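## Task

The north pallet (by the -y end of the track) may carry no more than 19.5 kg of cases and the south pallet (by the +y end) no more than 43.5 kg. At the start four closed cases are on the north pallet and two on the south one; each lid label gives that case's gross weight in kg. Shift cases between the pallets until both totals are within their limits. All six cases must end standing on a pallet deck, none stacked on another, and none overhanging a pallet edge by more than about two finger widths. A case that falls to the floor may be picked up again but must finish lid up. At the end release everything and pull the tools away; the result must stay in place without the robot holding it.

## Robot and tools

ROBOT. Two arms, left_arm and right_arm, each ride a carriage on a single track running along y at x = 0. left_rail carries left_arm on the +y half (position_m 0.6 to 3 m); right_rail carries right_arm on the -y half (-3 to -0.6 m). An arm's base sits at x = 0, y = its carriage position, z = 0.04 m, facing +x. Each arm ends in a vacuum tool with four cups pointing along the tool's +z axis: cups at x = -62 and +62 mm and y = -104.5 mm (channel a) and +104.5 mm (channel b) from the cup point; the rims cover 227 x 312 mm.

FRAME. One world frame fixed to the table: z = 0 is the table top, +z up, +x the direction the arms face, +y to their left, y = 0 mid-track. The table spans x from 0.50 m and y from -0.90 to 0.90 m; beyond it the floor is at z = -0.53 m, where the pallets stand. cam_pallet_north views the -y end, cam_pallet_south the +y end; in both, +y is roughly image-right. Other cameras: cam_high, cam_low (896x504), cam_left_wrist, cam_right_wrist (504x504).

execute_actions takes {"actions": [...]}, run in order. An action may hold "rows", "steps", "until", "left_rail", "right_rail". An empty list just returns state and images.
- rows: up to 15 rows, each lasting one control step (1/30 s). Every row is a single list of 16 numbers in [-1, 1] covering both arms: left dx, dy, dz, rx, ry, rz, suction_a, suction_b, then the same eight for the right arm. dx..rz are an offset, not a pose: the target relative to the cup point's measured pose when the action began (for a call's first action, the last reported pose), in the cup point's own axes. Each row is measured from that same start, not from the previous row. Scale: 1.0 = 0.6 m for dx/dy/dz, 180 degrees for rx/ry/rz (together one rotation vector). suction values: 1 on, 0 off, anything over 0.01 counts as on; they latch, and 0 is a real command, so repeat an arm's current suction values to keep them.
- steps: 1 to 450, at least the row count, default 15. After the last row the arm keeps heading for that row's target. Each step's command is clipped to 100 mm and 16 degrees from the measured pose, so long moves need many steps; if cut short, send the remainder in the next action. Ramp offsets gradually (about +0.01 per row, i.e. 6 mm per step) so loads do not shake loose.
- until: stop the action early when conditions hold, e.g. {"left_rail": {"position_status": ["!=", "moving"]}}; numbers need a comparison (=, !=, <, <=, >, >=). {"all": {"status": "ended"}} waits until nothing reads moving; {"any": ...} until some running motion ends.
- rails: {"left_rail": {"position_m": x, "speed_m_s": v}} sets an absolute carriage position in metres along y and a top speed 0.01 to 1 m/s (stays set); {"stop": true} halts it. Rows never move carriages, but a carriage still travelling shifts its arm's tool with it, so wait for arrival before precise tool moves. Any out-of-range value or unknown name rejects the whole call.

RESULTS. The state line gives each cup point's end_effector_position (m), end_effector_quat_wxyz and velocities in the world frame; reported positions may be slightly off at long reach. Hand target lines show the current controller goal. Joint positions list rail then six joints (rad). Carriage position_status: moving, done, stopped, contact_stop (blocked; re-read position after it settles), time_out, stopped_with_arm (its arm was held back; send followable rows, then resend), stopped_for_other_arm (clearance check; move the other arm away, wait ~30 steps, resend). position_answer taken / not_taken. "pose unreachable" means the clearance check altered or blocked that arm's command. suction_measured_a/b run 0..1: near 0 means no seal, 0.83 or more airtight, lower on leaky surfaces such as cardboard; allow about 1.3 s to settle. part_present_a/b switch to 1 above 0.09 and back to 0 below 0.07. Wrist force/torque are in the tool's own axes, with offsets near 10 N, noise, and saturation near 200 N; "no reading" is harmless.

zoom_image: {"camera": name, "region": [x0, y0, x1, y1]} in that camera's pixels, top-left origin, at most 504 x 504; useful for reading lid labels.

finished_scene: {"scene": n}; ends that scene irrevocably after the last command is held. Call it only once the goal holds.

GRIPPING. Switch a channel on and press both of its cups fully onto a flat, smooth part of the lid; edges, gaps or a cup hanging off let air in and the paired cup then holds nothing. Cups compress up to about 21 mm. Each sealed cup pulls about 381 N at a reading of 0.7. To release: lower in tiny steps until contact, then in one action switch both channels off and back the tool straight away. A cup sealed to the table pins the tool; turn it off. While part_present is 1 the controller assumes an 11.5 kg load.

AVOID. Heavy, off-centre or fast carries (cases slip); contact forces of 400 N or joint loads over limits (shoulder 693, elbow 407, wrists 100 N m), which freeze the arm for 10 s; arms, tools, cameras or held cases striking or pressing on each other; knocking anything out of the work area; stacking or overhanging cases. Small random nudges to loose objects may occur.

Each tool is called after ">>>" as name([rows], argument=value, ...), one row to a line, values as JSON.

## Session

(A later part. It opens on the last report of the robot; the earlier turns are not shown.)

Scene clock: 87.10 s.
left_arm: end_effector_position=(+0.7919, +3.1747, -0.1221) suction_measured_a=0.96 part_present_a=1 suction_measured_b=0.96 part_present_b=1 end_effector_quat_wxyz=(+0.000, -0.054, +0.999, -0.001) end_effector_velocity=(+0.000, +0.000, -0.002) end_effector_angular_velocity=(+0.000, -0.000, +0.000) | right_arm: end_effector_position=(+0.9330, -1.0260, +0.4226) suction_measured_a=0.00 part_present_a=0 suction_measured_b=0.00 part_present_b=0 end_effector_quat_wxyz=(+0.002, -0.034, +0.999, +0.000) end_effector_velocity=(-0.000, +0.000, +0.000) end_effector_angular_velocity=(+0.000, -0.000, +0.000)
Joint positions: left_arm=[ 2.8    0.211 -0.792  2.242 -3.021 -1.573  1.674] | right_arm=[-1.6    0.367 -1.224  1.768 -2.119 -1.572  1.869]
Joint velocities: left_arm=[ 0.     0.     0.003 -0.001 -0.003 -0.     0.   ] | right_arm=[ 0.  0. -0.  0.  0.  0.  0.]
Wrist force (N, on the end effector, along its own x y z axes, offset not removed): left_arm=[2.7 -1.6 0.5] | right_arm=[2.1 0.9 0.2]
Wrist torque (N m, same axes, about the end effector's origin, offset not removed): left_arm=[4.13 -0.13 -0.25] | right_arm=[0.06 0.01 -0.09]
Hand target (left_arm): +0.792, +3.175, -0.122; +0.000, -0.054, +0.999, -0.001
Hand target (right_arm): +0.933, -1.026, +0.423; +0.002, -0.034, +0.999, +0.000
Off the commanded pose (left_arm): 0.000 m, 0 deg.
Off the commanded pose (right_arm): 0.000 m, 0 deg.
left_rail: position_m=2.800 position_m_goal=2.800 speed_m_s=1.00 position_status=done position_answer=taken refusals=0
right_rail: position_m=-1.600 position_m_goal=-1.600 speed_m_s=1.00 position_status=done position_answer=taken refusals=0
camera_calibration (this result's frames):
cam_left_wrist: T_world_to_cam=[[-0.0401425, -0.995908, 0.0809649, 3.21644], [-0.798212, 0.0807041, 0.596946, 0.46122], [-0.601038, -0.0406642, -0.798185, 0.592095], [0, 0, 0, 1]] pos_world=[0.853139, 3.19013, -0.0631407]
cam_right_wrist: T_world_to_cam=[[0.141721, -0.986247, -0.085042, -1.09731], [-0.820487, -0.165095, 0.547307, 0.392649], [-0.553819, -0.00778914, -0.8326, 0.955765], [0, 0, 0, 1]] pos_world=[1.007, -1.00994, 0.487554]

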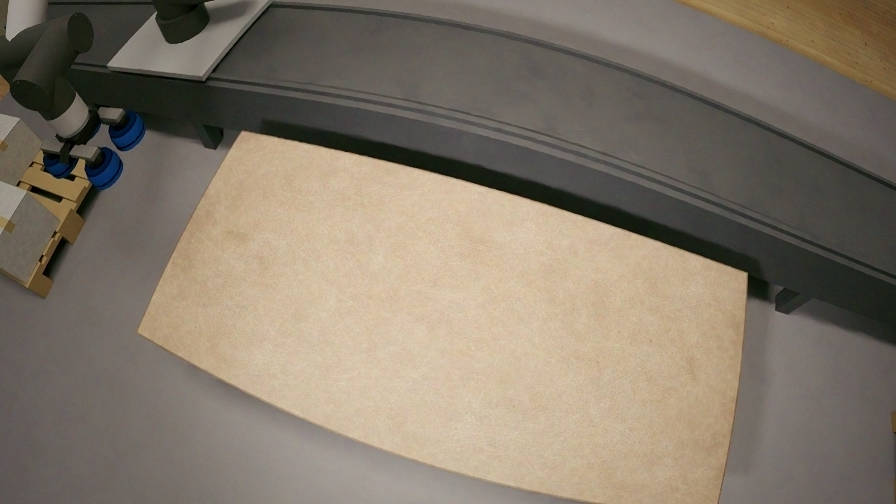

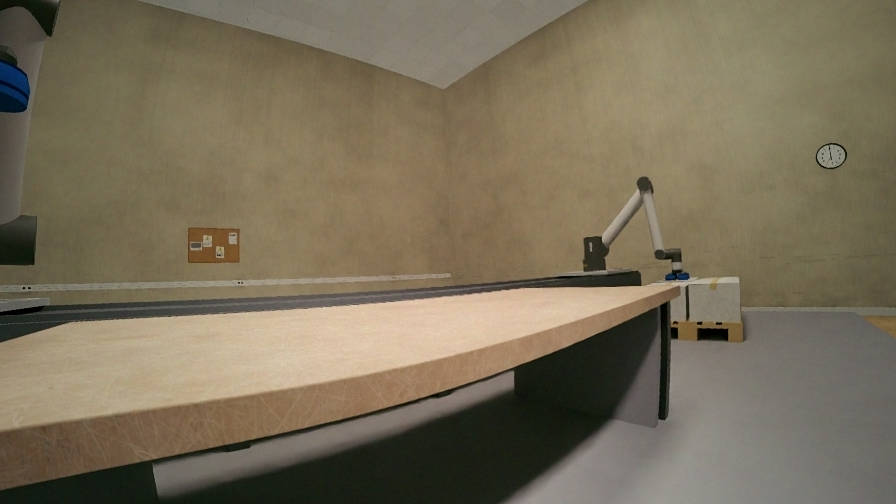

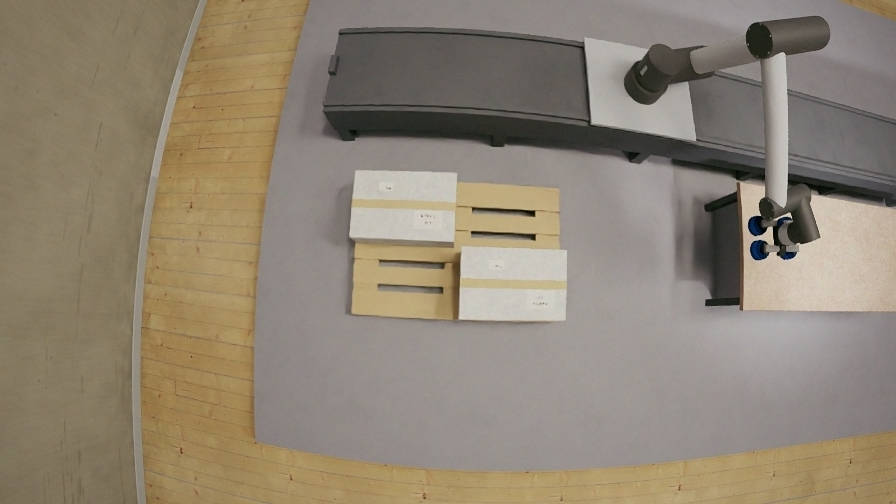

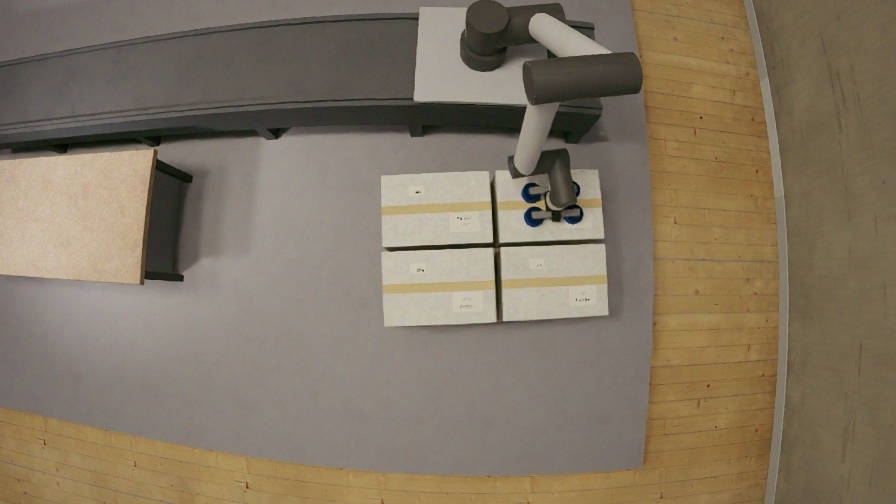

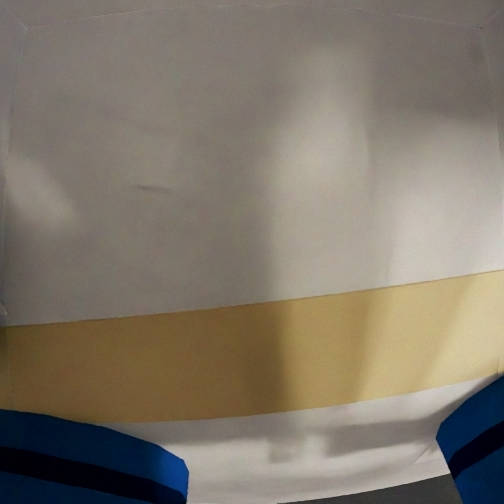

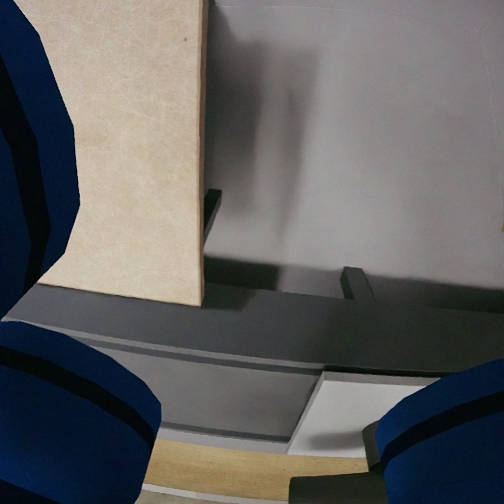

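>>> execute_actions([
  {"rows":[[0,0,0.003,0,0,0,1,1,0,0,0,0,0,0,0,0]],"steps":9},
  {"rows":[[0,0,0,0,0,0,1,1,0,0,0,0,0,0,0,0]],"steps":1},
])

Scene clock: 88.40 s.
left_arm: end_effector_position=(+0.7919, +3.1748, -0.1235) suction_measured_a=0.96 part_present_a=1 suction_measured_b=0.96 part_present_b=1 end_effector_quat_wxyz=(+0.000, -0.054, +0.999, -0.001) end_effector_velocity=(+0.000, +0.000, -0.002) end_effector_angular_velocity=(+0.000, -0.000, -0.000) | right_arm: end_effector_position=(+0.9330, -1.0260, +0.4226) suction_measured_a=0.00 part_present_a=0 suction_measured_b=0.00 part_present_b=0 end_effector_quat_wxyz=(+0.002, -0.034, +0.999, +0.000) end_effector_velocity=(+0.000, -0.000, -0.000) end_effector_angular_velocity=(-0.000, +0.000, +0.000)
Joint positions: left_arm=[ 2.8    0.211 -0.789  2.241 -3.023 -1.573  1.674] | right_arm=[-1.6    0.367 -1.224  1.768 -2.119 -1.572  1.869]
Joint velocities: left_arm=[ 0.    -0.     0.003 -0.001 -0.002  0.     0.   ] | right_arm=[ 0. -0.  0. -0. -0. -0. -0.]
Wrist force (N, on the end effector, along its own x y z axes, offset not removed): left_arm=[4.1 -1.2 2.7] | right_arm=[4.5 1.1 -0.5]
Wrist torque (N m, same axes, about the end effector's origin, offset not removed): left_arm=[4.43 -0.45 0.04] | right_arm=[-0.03 -0.34 -0.14]
Hand target (left_arm): +0.792, +3.175, -0.123; +0.000, -0.054, +0.999, -0.001
Hand target (right_arm): +0.933, -1.026, +0.423; +0.002, -0.034, +0.999, +0.000
Off the commanded pose (left_arm): 0.000 m, 0 deg.
Off the commanded pose (right_arm): 0.000 m, 0 deg.
left_rail: position_m=2.800 position_m_goal=2.800 speed_m_s=1.00 position_status=done position_answer=taken refusals=0
right_rail: position_m=-1.600 position_m_goal=-1.600 speed_m_s=1.00 position_status=done position_answer=taken refusals=0
camera_calibration (this result's frames):
cam_left_wrist: T_world_to_cam=[[-0.0401506, -0.99591, 0.0809386, 3.21657], [-0.798273, 0.0806908, 0.596867, 0.462201], [-0.600956, -0.0406465, -0.798248, 0.590785], [0, 0, 0, 1]] pos_world=[0.853146, 3.19013, -0.0646242]
cam_right_wrist: T_world_to_cam=[[0.141721, -0.986247, -0.0850422, -1.09731], [-0.820487, -0.165095, 0.547306, 0.392649], [-0.553819, -0.00778901, -0.8326, 0.955765], [0, 0, 0, 1]] pos_world=[1.007, -1.00994, 0.487554]

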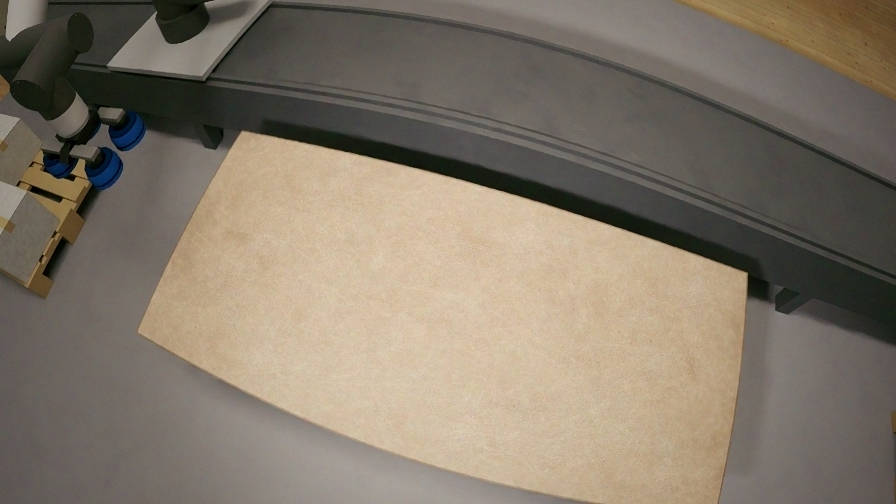

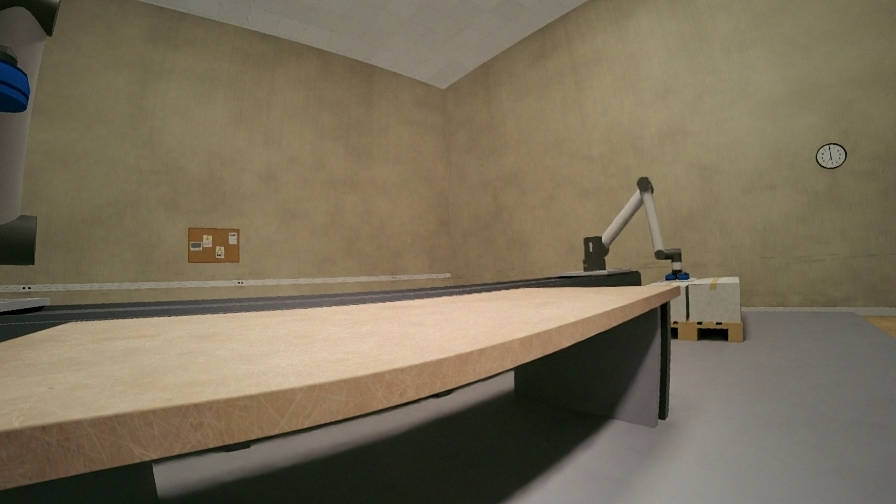

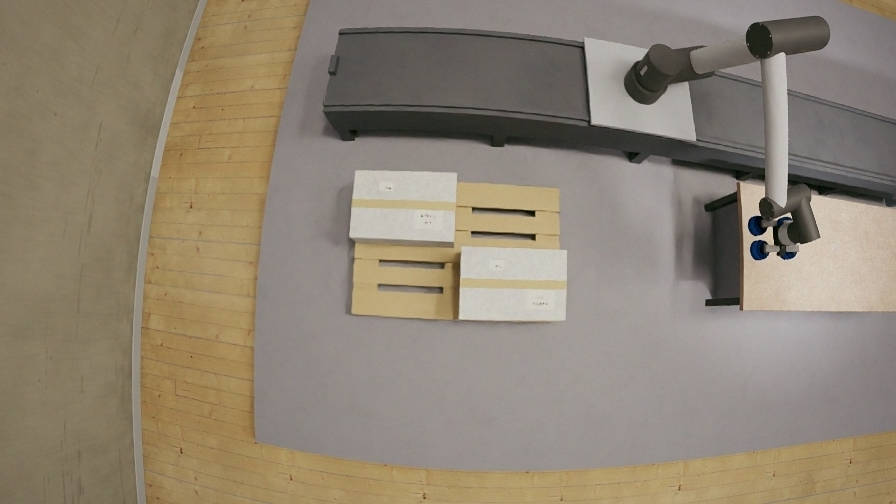

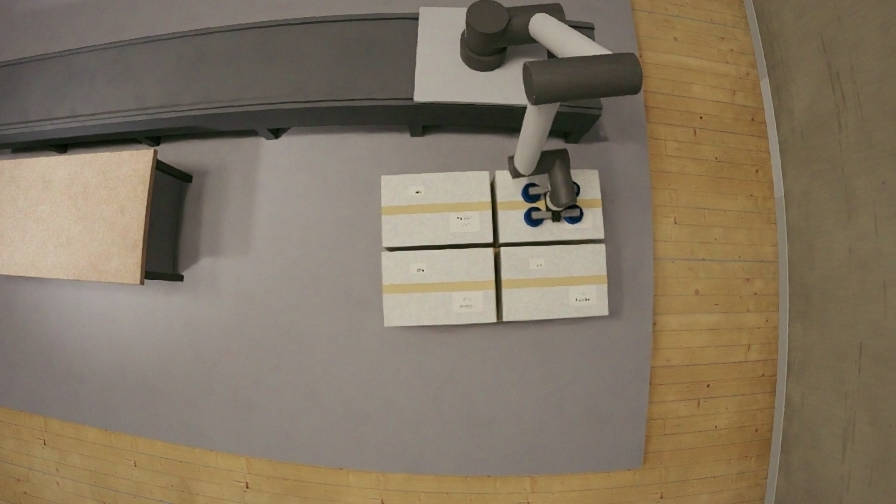

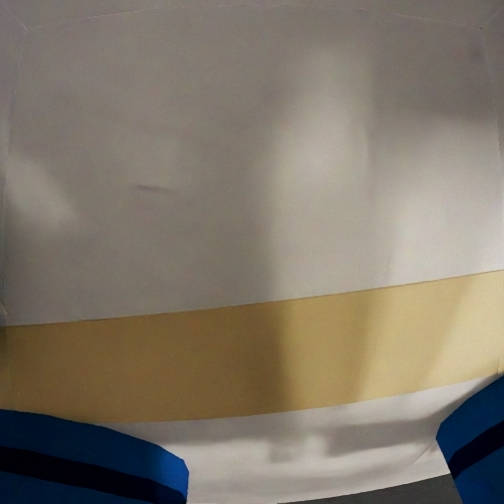

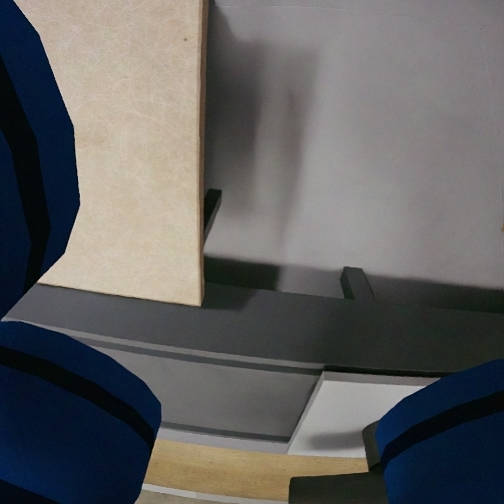

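>>> execute_actions([
  {"rows":[[0,0,0.0035,0,0,0,1,1,0,0,0,0,0,0,0,0]],"steps":9},
  {"rows":[[0,0,0,0,0,0,1,1,0,0,0,0,0,0,0,0]],"steps":1},
])

Scene clock: 89.10 s.
left_arm: end_effector_position=(+0.7921, +3.1746, -0.1249) suction_measured_a=0.96 part_present_a=1 suction_measured_b=0.96 part_present_b=1 end_effector_quat_wxyz=(+0.001, -0.054, +0.999, -0.001) end_effector_velocity=(-0.000, -0.001, -0.001) end_effector_angular_velocity=(+0.000, -0.000, -0.000) | right_arm: end_effector_position=(+0.9330, -1.0260, +0.4226) suction_measured_a=0.00 part_present_a=0 suction_measured_b=0.00 part_present_b=0 end_effector_quat_wxyz=(+0.002, -0.034, +0.999, +0.000) end_effector_velocity=(-0.000, +0.000, +0.000) end_effector_angular_velocity=(+0.000, -0.000, +0.000)
Joint positions: left_arm=[ 2.8    0.211 -0.787  2.241 -3.025 -1.573  1.673] | right_arm=[-1.6    0.367 -1.224  1.768 -2.119 -1.572  1.869]
Joint velocities: left_arm=[-0.    -0.     0.002  0.    -0.002  0.    -0.   ] | right_arm=[ 0.  0. -0.  0. -0. -0.  0.]
Wrist force (N, on the end effector, along its own x y z axes, offset not removed): left_arm=[66.4 -77.2 -198.9] | right_arm=[3.7 -1.1 -0.9]
Wrist torque (N m, same axes, about the end effector's origin, offset not removed): left_arm=[-24.35 4.06 -5.98] | right_arm=[-0.23 -0.18 -0.08]
Hand target (left_arm): +0.792, +3.175, -0.125; +0.001, -0.054, +0.999, -0.001
Hand target (right_arm): +0.933, -1.026, +0.423; +0.002, -0.034, +0.999, +0.000
Off the commanded pose (left_arm): 0.000 m, 0 deg.
Off the commanded pose (right_arm): 0.000 m, 0 deg.
left_rail: position_m=2.800 position_m_goal=2.800 speed_m_s=1.00 position_status=done position_answer=taken refusals=0
right_rail: position_m=-1.600 position_m_goal=-1.600 speed_m_s=1.00 position_status=done position_answer=taken refusals=0
camera_calibration (this result's frames):
cam_left_wrist: T_world_to_cam=[[-0.0401502, -0.995922, 0.0807962, 3.21659], [-0.798612, 0.0805822, 0.596427, 0.463685], [-0.600506, -0.0405782, -0.79859, 0.589162], [0, 0, 0, 1]] pos_world=[0.853246, 3.19001, -0.065944]
cam_right_wrist: T_world_to_cam=[[0.141721, -0.986247, -0.0850421, -1.09731], [-0.820487, -0.165095, 0.547307, 0.392649], [-0.553819, -0.00778911, -0.8326, 0.955765], [0, 0, 0, 1]] pos_world=[1.007, -1.00994, 0.487554]

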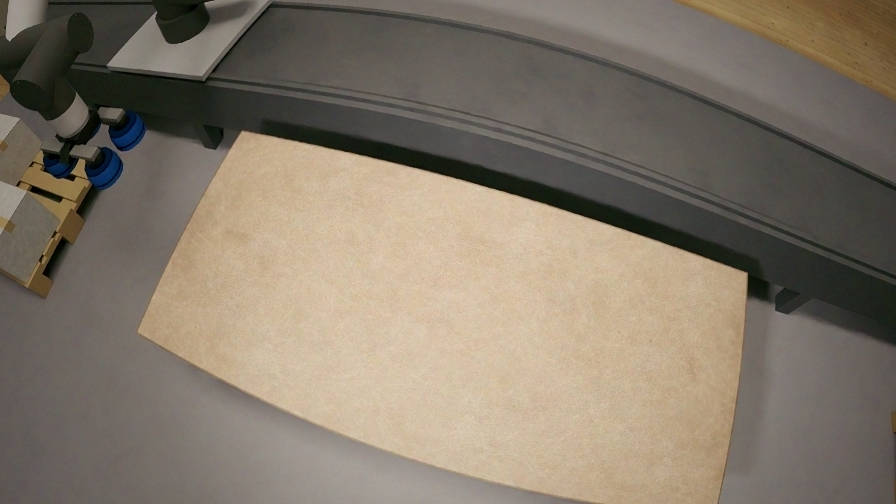

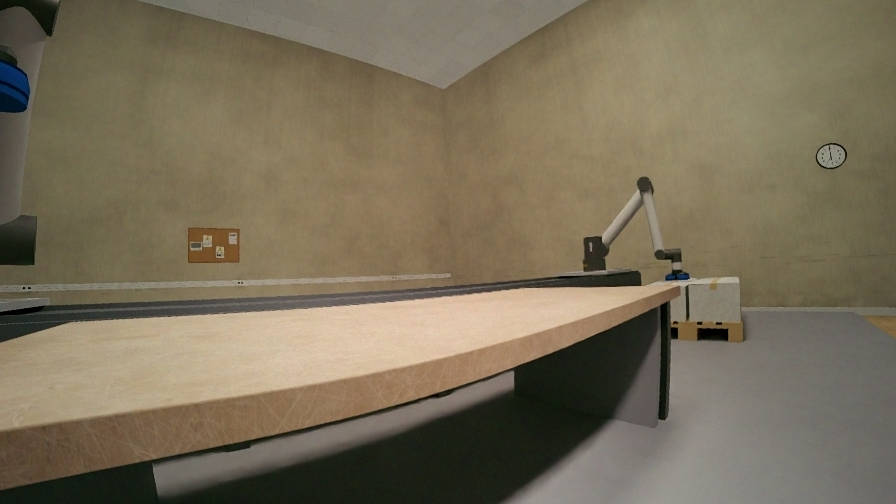

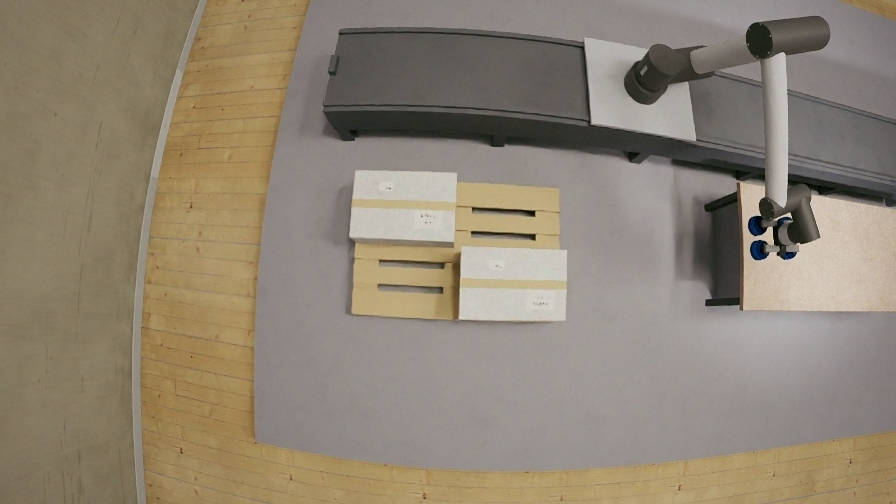

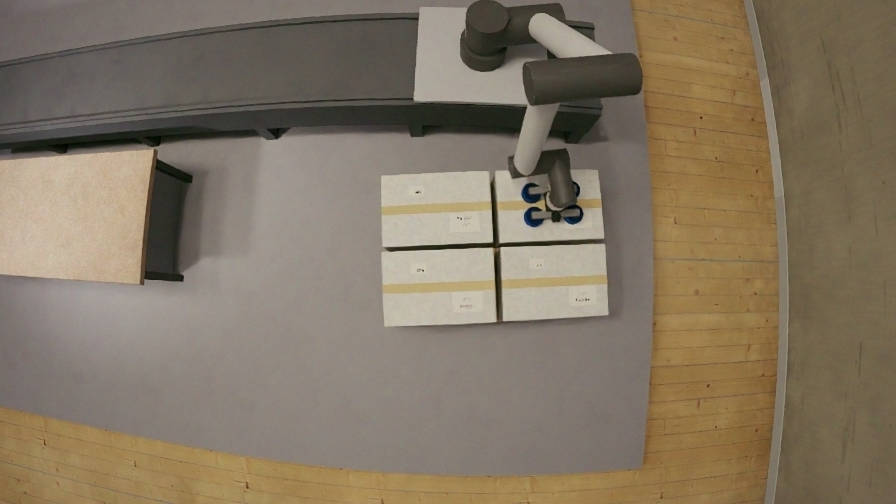

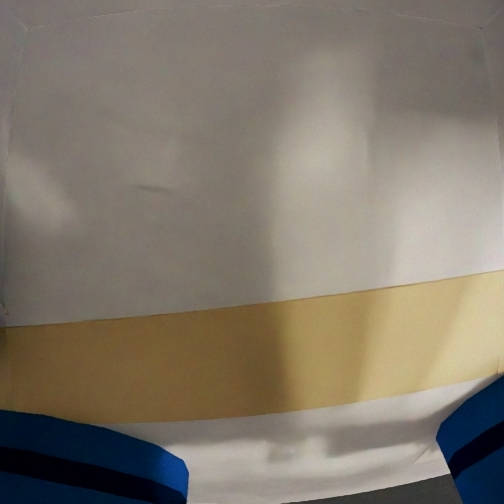

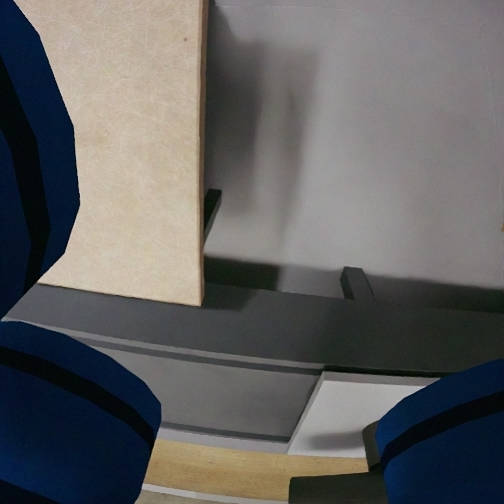

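>>> execute_actions([
  {"rows":[[0,0,-0.003,0,0,0,0,0,0,0,0,0,0,0,0,0],[0,0,-0.006,0,0,0,0,0,0,0,0,0,0,0,0,0],[0,0,-0.01,0,0,0,0,0,0,0,0,0,0,0,0,0],[0,0,-0.014,0,0,0,0,0,0,0,0,0,0,0,0,0],[0,0,-0.019,0,0,0,0,0,0,0,0,0,0,0,0,0],[0,0,-0.024,0,0,0,0,0,0,0,0,0,0,0,0,0],[0,0,-0.029,0,0,0,0,0,0,0,0,0,0,0,0,0],[0,0,-0.035,0,0,0,0,0,0,0,0,0,0,0,0,0],[0,0,-0.041,0,0,0,0,0,0,0,0,0,0,0,0,0],[0,0,-0.05,0,0,0,0,0,0,0,0,0,0,0,0,0],[0,0,-0.07,0,0,0,0,0,0,0,0,0,0,0,0,0],[0,0,-0.1,0,0,0,0,0,0,0,0,0,0,0,0,0],[0,0,-0.15,0,0,0,0,0,0,0,0,0,0,0,0,0],[0,0,-0.22,0,0,0,0,0,0,0,0,0,0,0,0,0],[0,0,-0.5,0,0,0,0,0,0,0,0,0,0,0,0,0]],"steps":40},
])

>>> zoom_image(camera="cam_pallet_south", region=[360, 100, 680, 340])

>>> zoom_image(camera="cam_pallet_north", region=[320, 150, 600, 340])

Scene clock: 91.97 s.
left_arm: end_effector_position=(+0.7913, +3.1751, +0.1739) suction_measured_a=0.01 part_present_a=0 suction_measured_b=0.01 part_present_b=0 end_effector_quat_wxyz=(+0.001, -0.054, +0.999, -0.001) end_effector_velocity=(+0.000, -0.001, +0.013) end_effector_angular_velocity=(-0.003, +0.006, -0.000) | right_arm: end_effector_position=(+0.9330, -1.0260, +0.4226) suction_measured_a=0.00 part_present_a=0 suction_measured_b=0.00 part_present_b=0 end_effector_quat_wxyz=(+0.002, -0.034, +0.999, +0.000) end_effector_velocity=(-0.000, +0.000, -0.000) end_effector_angular_velocity=(-0.000, +0.000, +0.000)
Joint positions: left_arm=[ 2.8    0.212 -1.205  2.22  -2.588 -1.573  1.674] | right_arm=[-1.6    0.367 -1.224  1.768 -2.119 -1.572  1.869]
Joint velocities: left_arm=[ 0.    -0.001 -0.016 -0.007  0.03  -0.001 -0.001] | right_arm=[ 0.  0.  0.  0.  0. -0.  0.]
Wrist force (N, on the end effector, along its own x y z axes, offset not removed): left_arm=[-2.3 -3.4 1.6] | right_arm=[4.5 1.0 -0.5]
Wrist torque (N m, same axes, about the end effector's origin, offset not removed): left_arm=[-1.10 0.03 -0.05] | right_arm=[-0.02 -0.26 -0.15]
Hand target (left_arm): +0.791, +3.175, +0.175; +0.001, -0.054, +0.999, -0.001
Hand target (right_arm): +0.933, -1.026, +0.423; +0.002, -0.034, +0.999, +0.000
Off the commanded pose (left_arm): 0.001 m, 0 deg.
Off the commanded pose (right_arm): 0.000 m, 0 deg.
left_rail: position_m=2.800 position_m_goal=2.800 speed_m_s=1.00 position_status=done position_answer=taken refusals=0
right_rail: position_m=-1.600 position_m_goal=-1.600 speed_m_s=1.00 position_status=done position_answer=taken refusals=0
camera_calibration (this result's frames):
cam_left_wrist: T_world_to_cam=[[-0.0400697, -0.99595, 0.080485, 3.19295], [-0.798951, 0.0803089, 0.59601, 0.286074], [-0.60006, -0.0404215, -0.798933, 0.826581], [0, 0, 0, 1]] pos_world=[0.852498, 3.19046, 0.232896]
cam_right_wrist: T_world_to_cam=[[0.141721, -0.986247, -0.0850422, -1.09731], [-0.820487, -0.165095, 0.547307, 0.392649], [-0.553819, -0.007789, -0.8326, 0.955765], [0, 0, 0, 1]] pos_world=[1.007, -1.00994, 0.487554]

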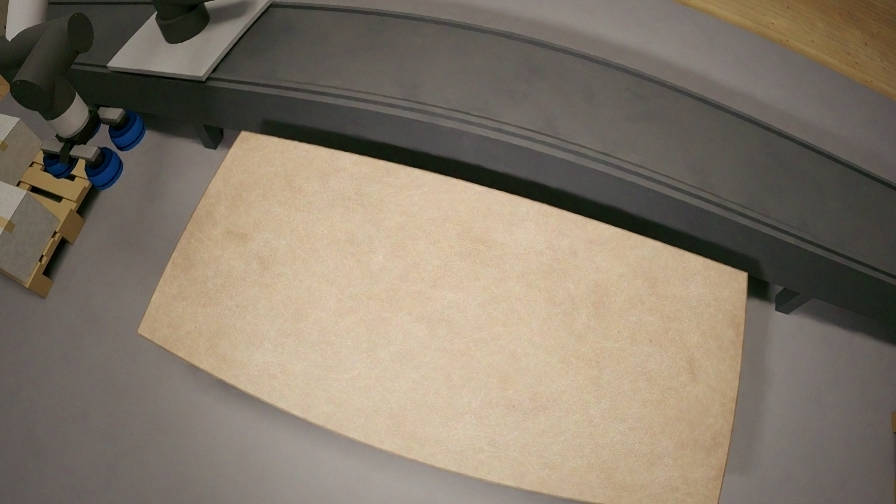

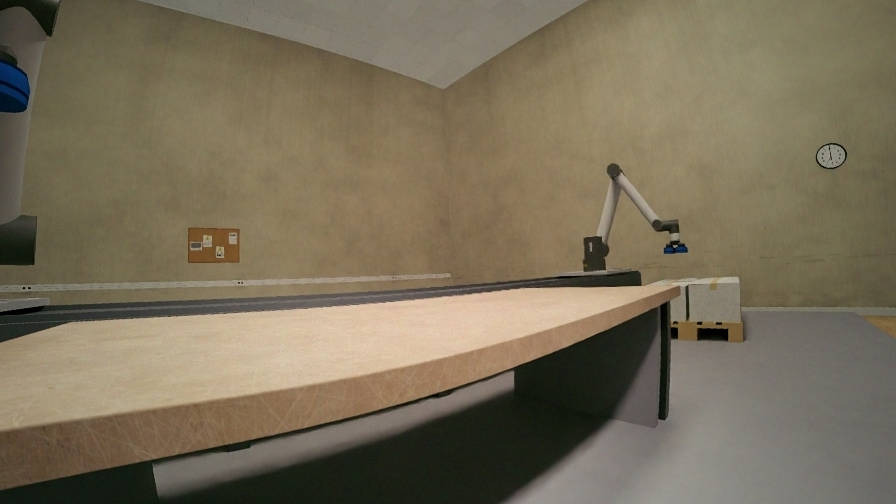

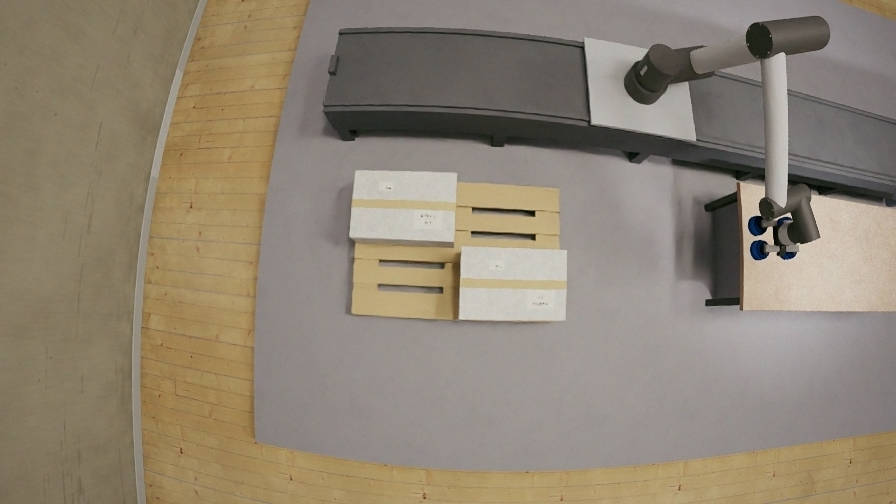

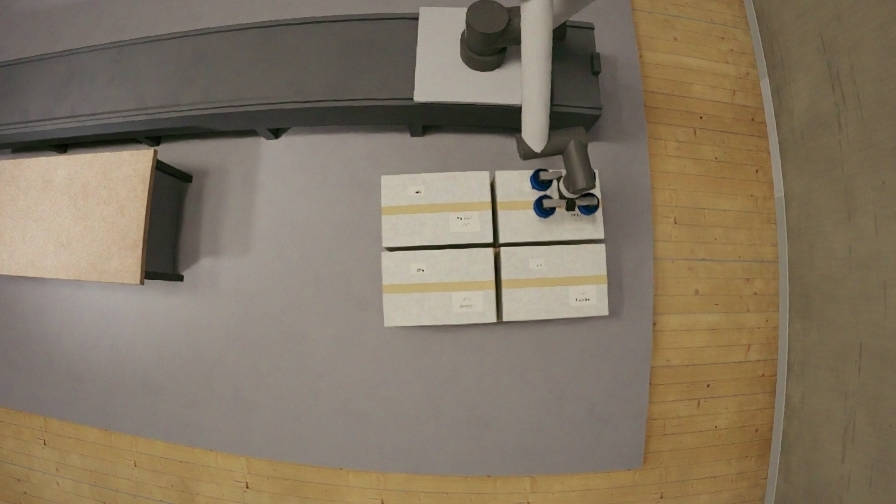

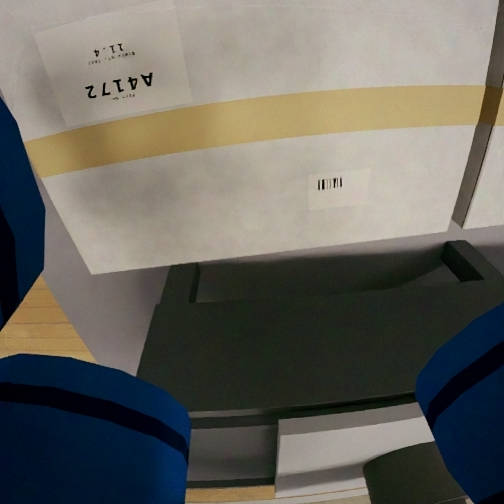

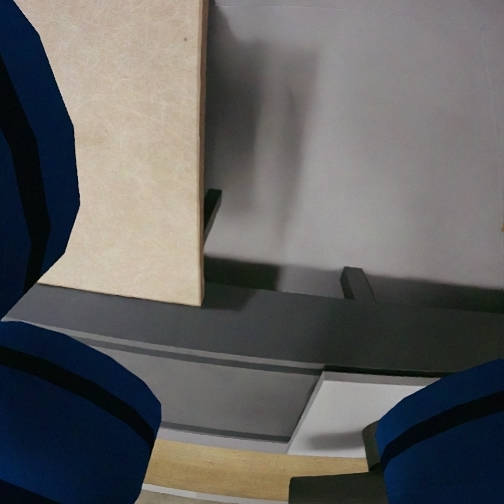

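Region (360, 100, 680, 340) of cam_pallet_south's 896x504 image, scaled by 1.575, with more detail than that image has; it fills the top 378 rows of this view, and the rest is white.

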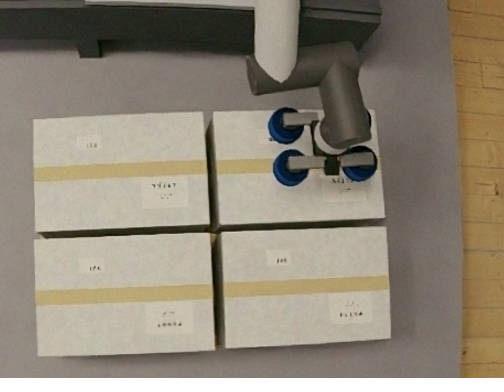

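Region (320, 150, 600, 340) of cam_pallet_north's 896x504 image, scaled by 1.800, with more detail than that image has; it fills the top 342 rows of this view, and the rest is white.

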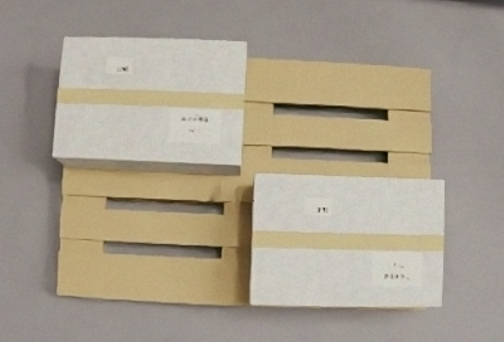

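>>> finished_scene(scene=2)

The scene is finished: the task was done.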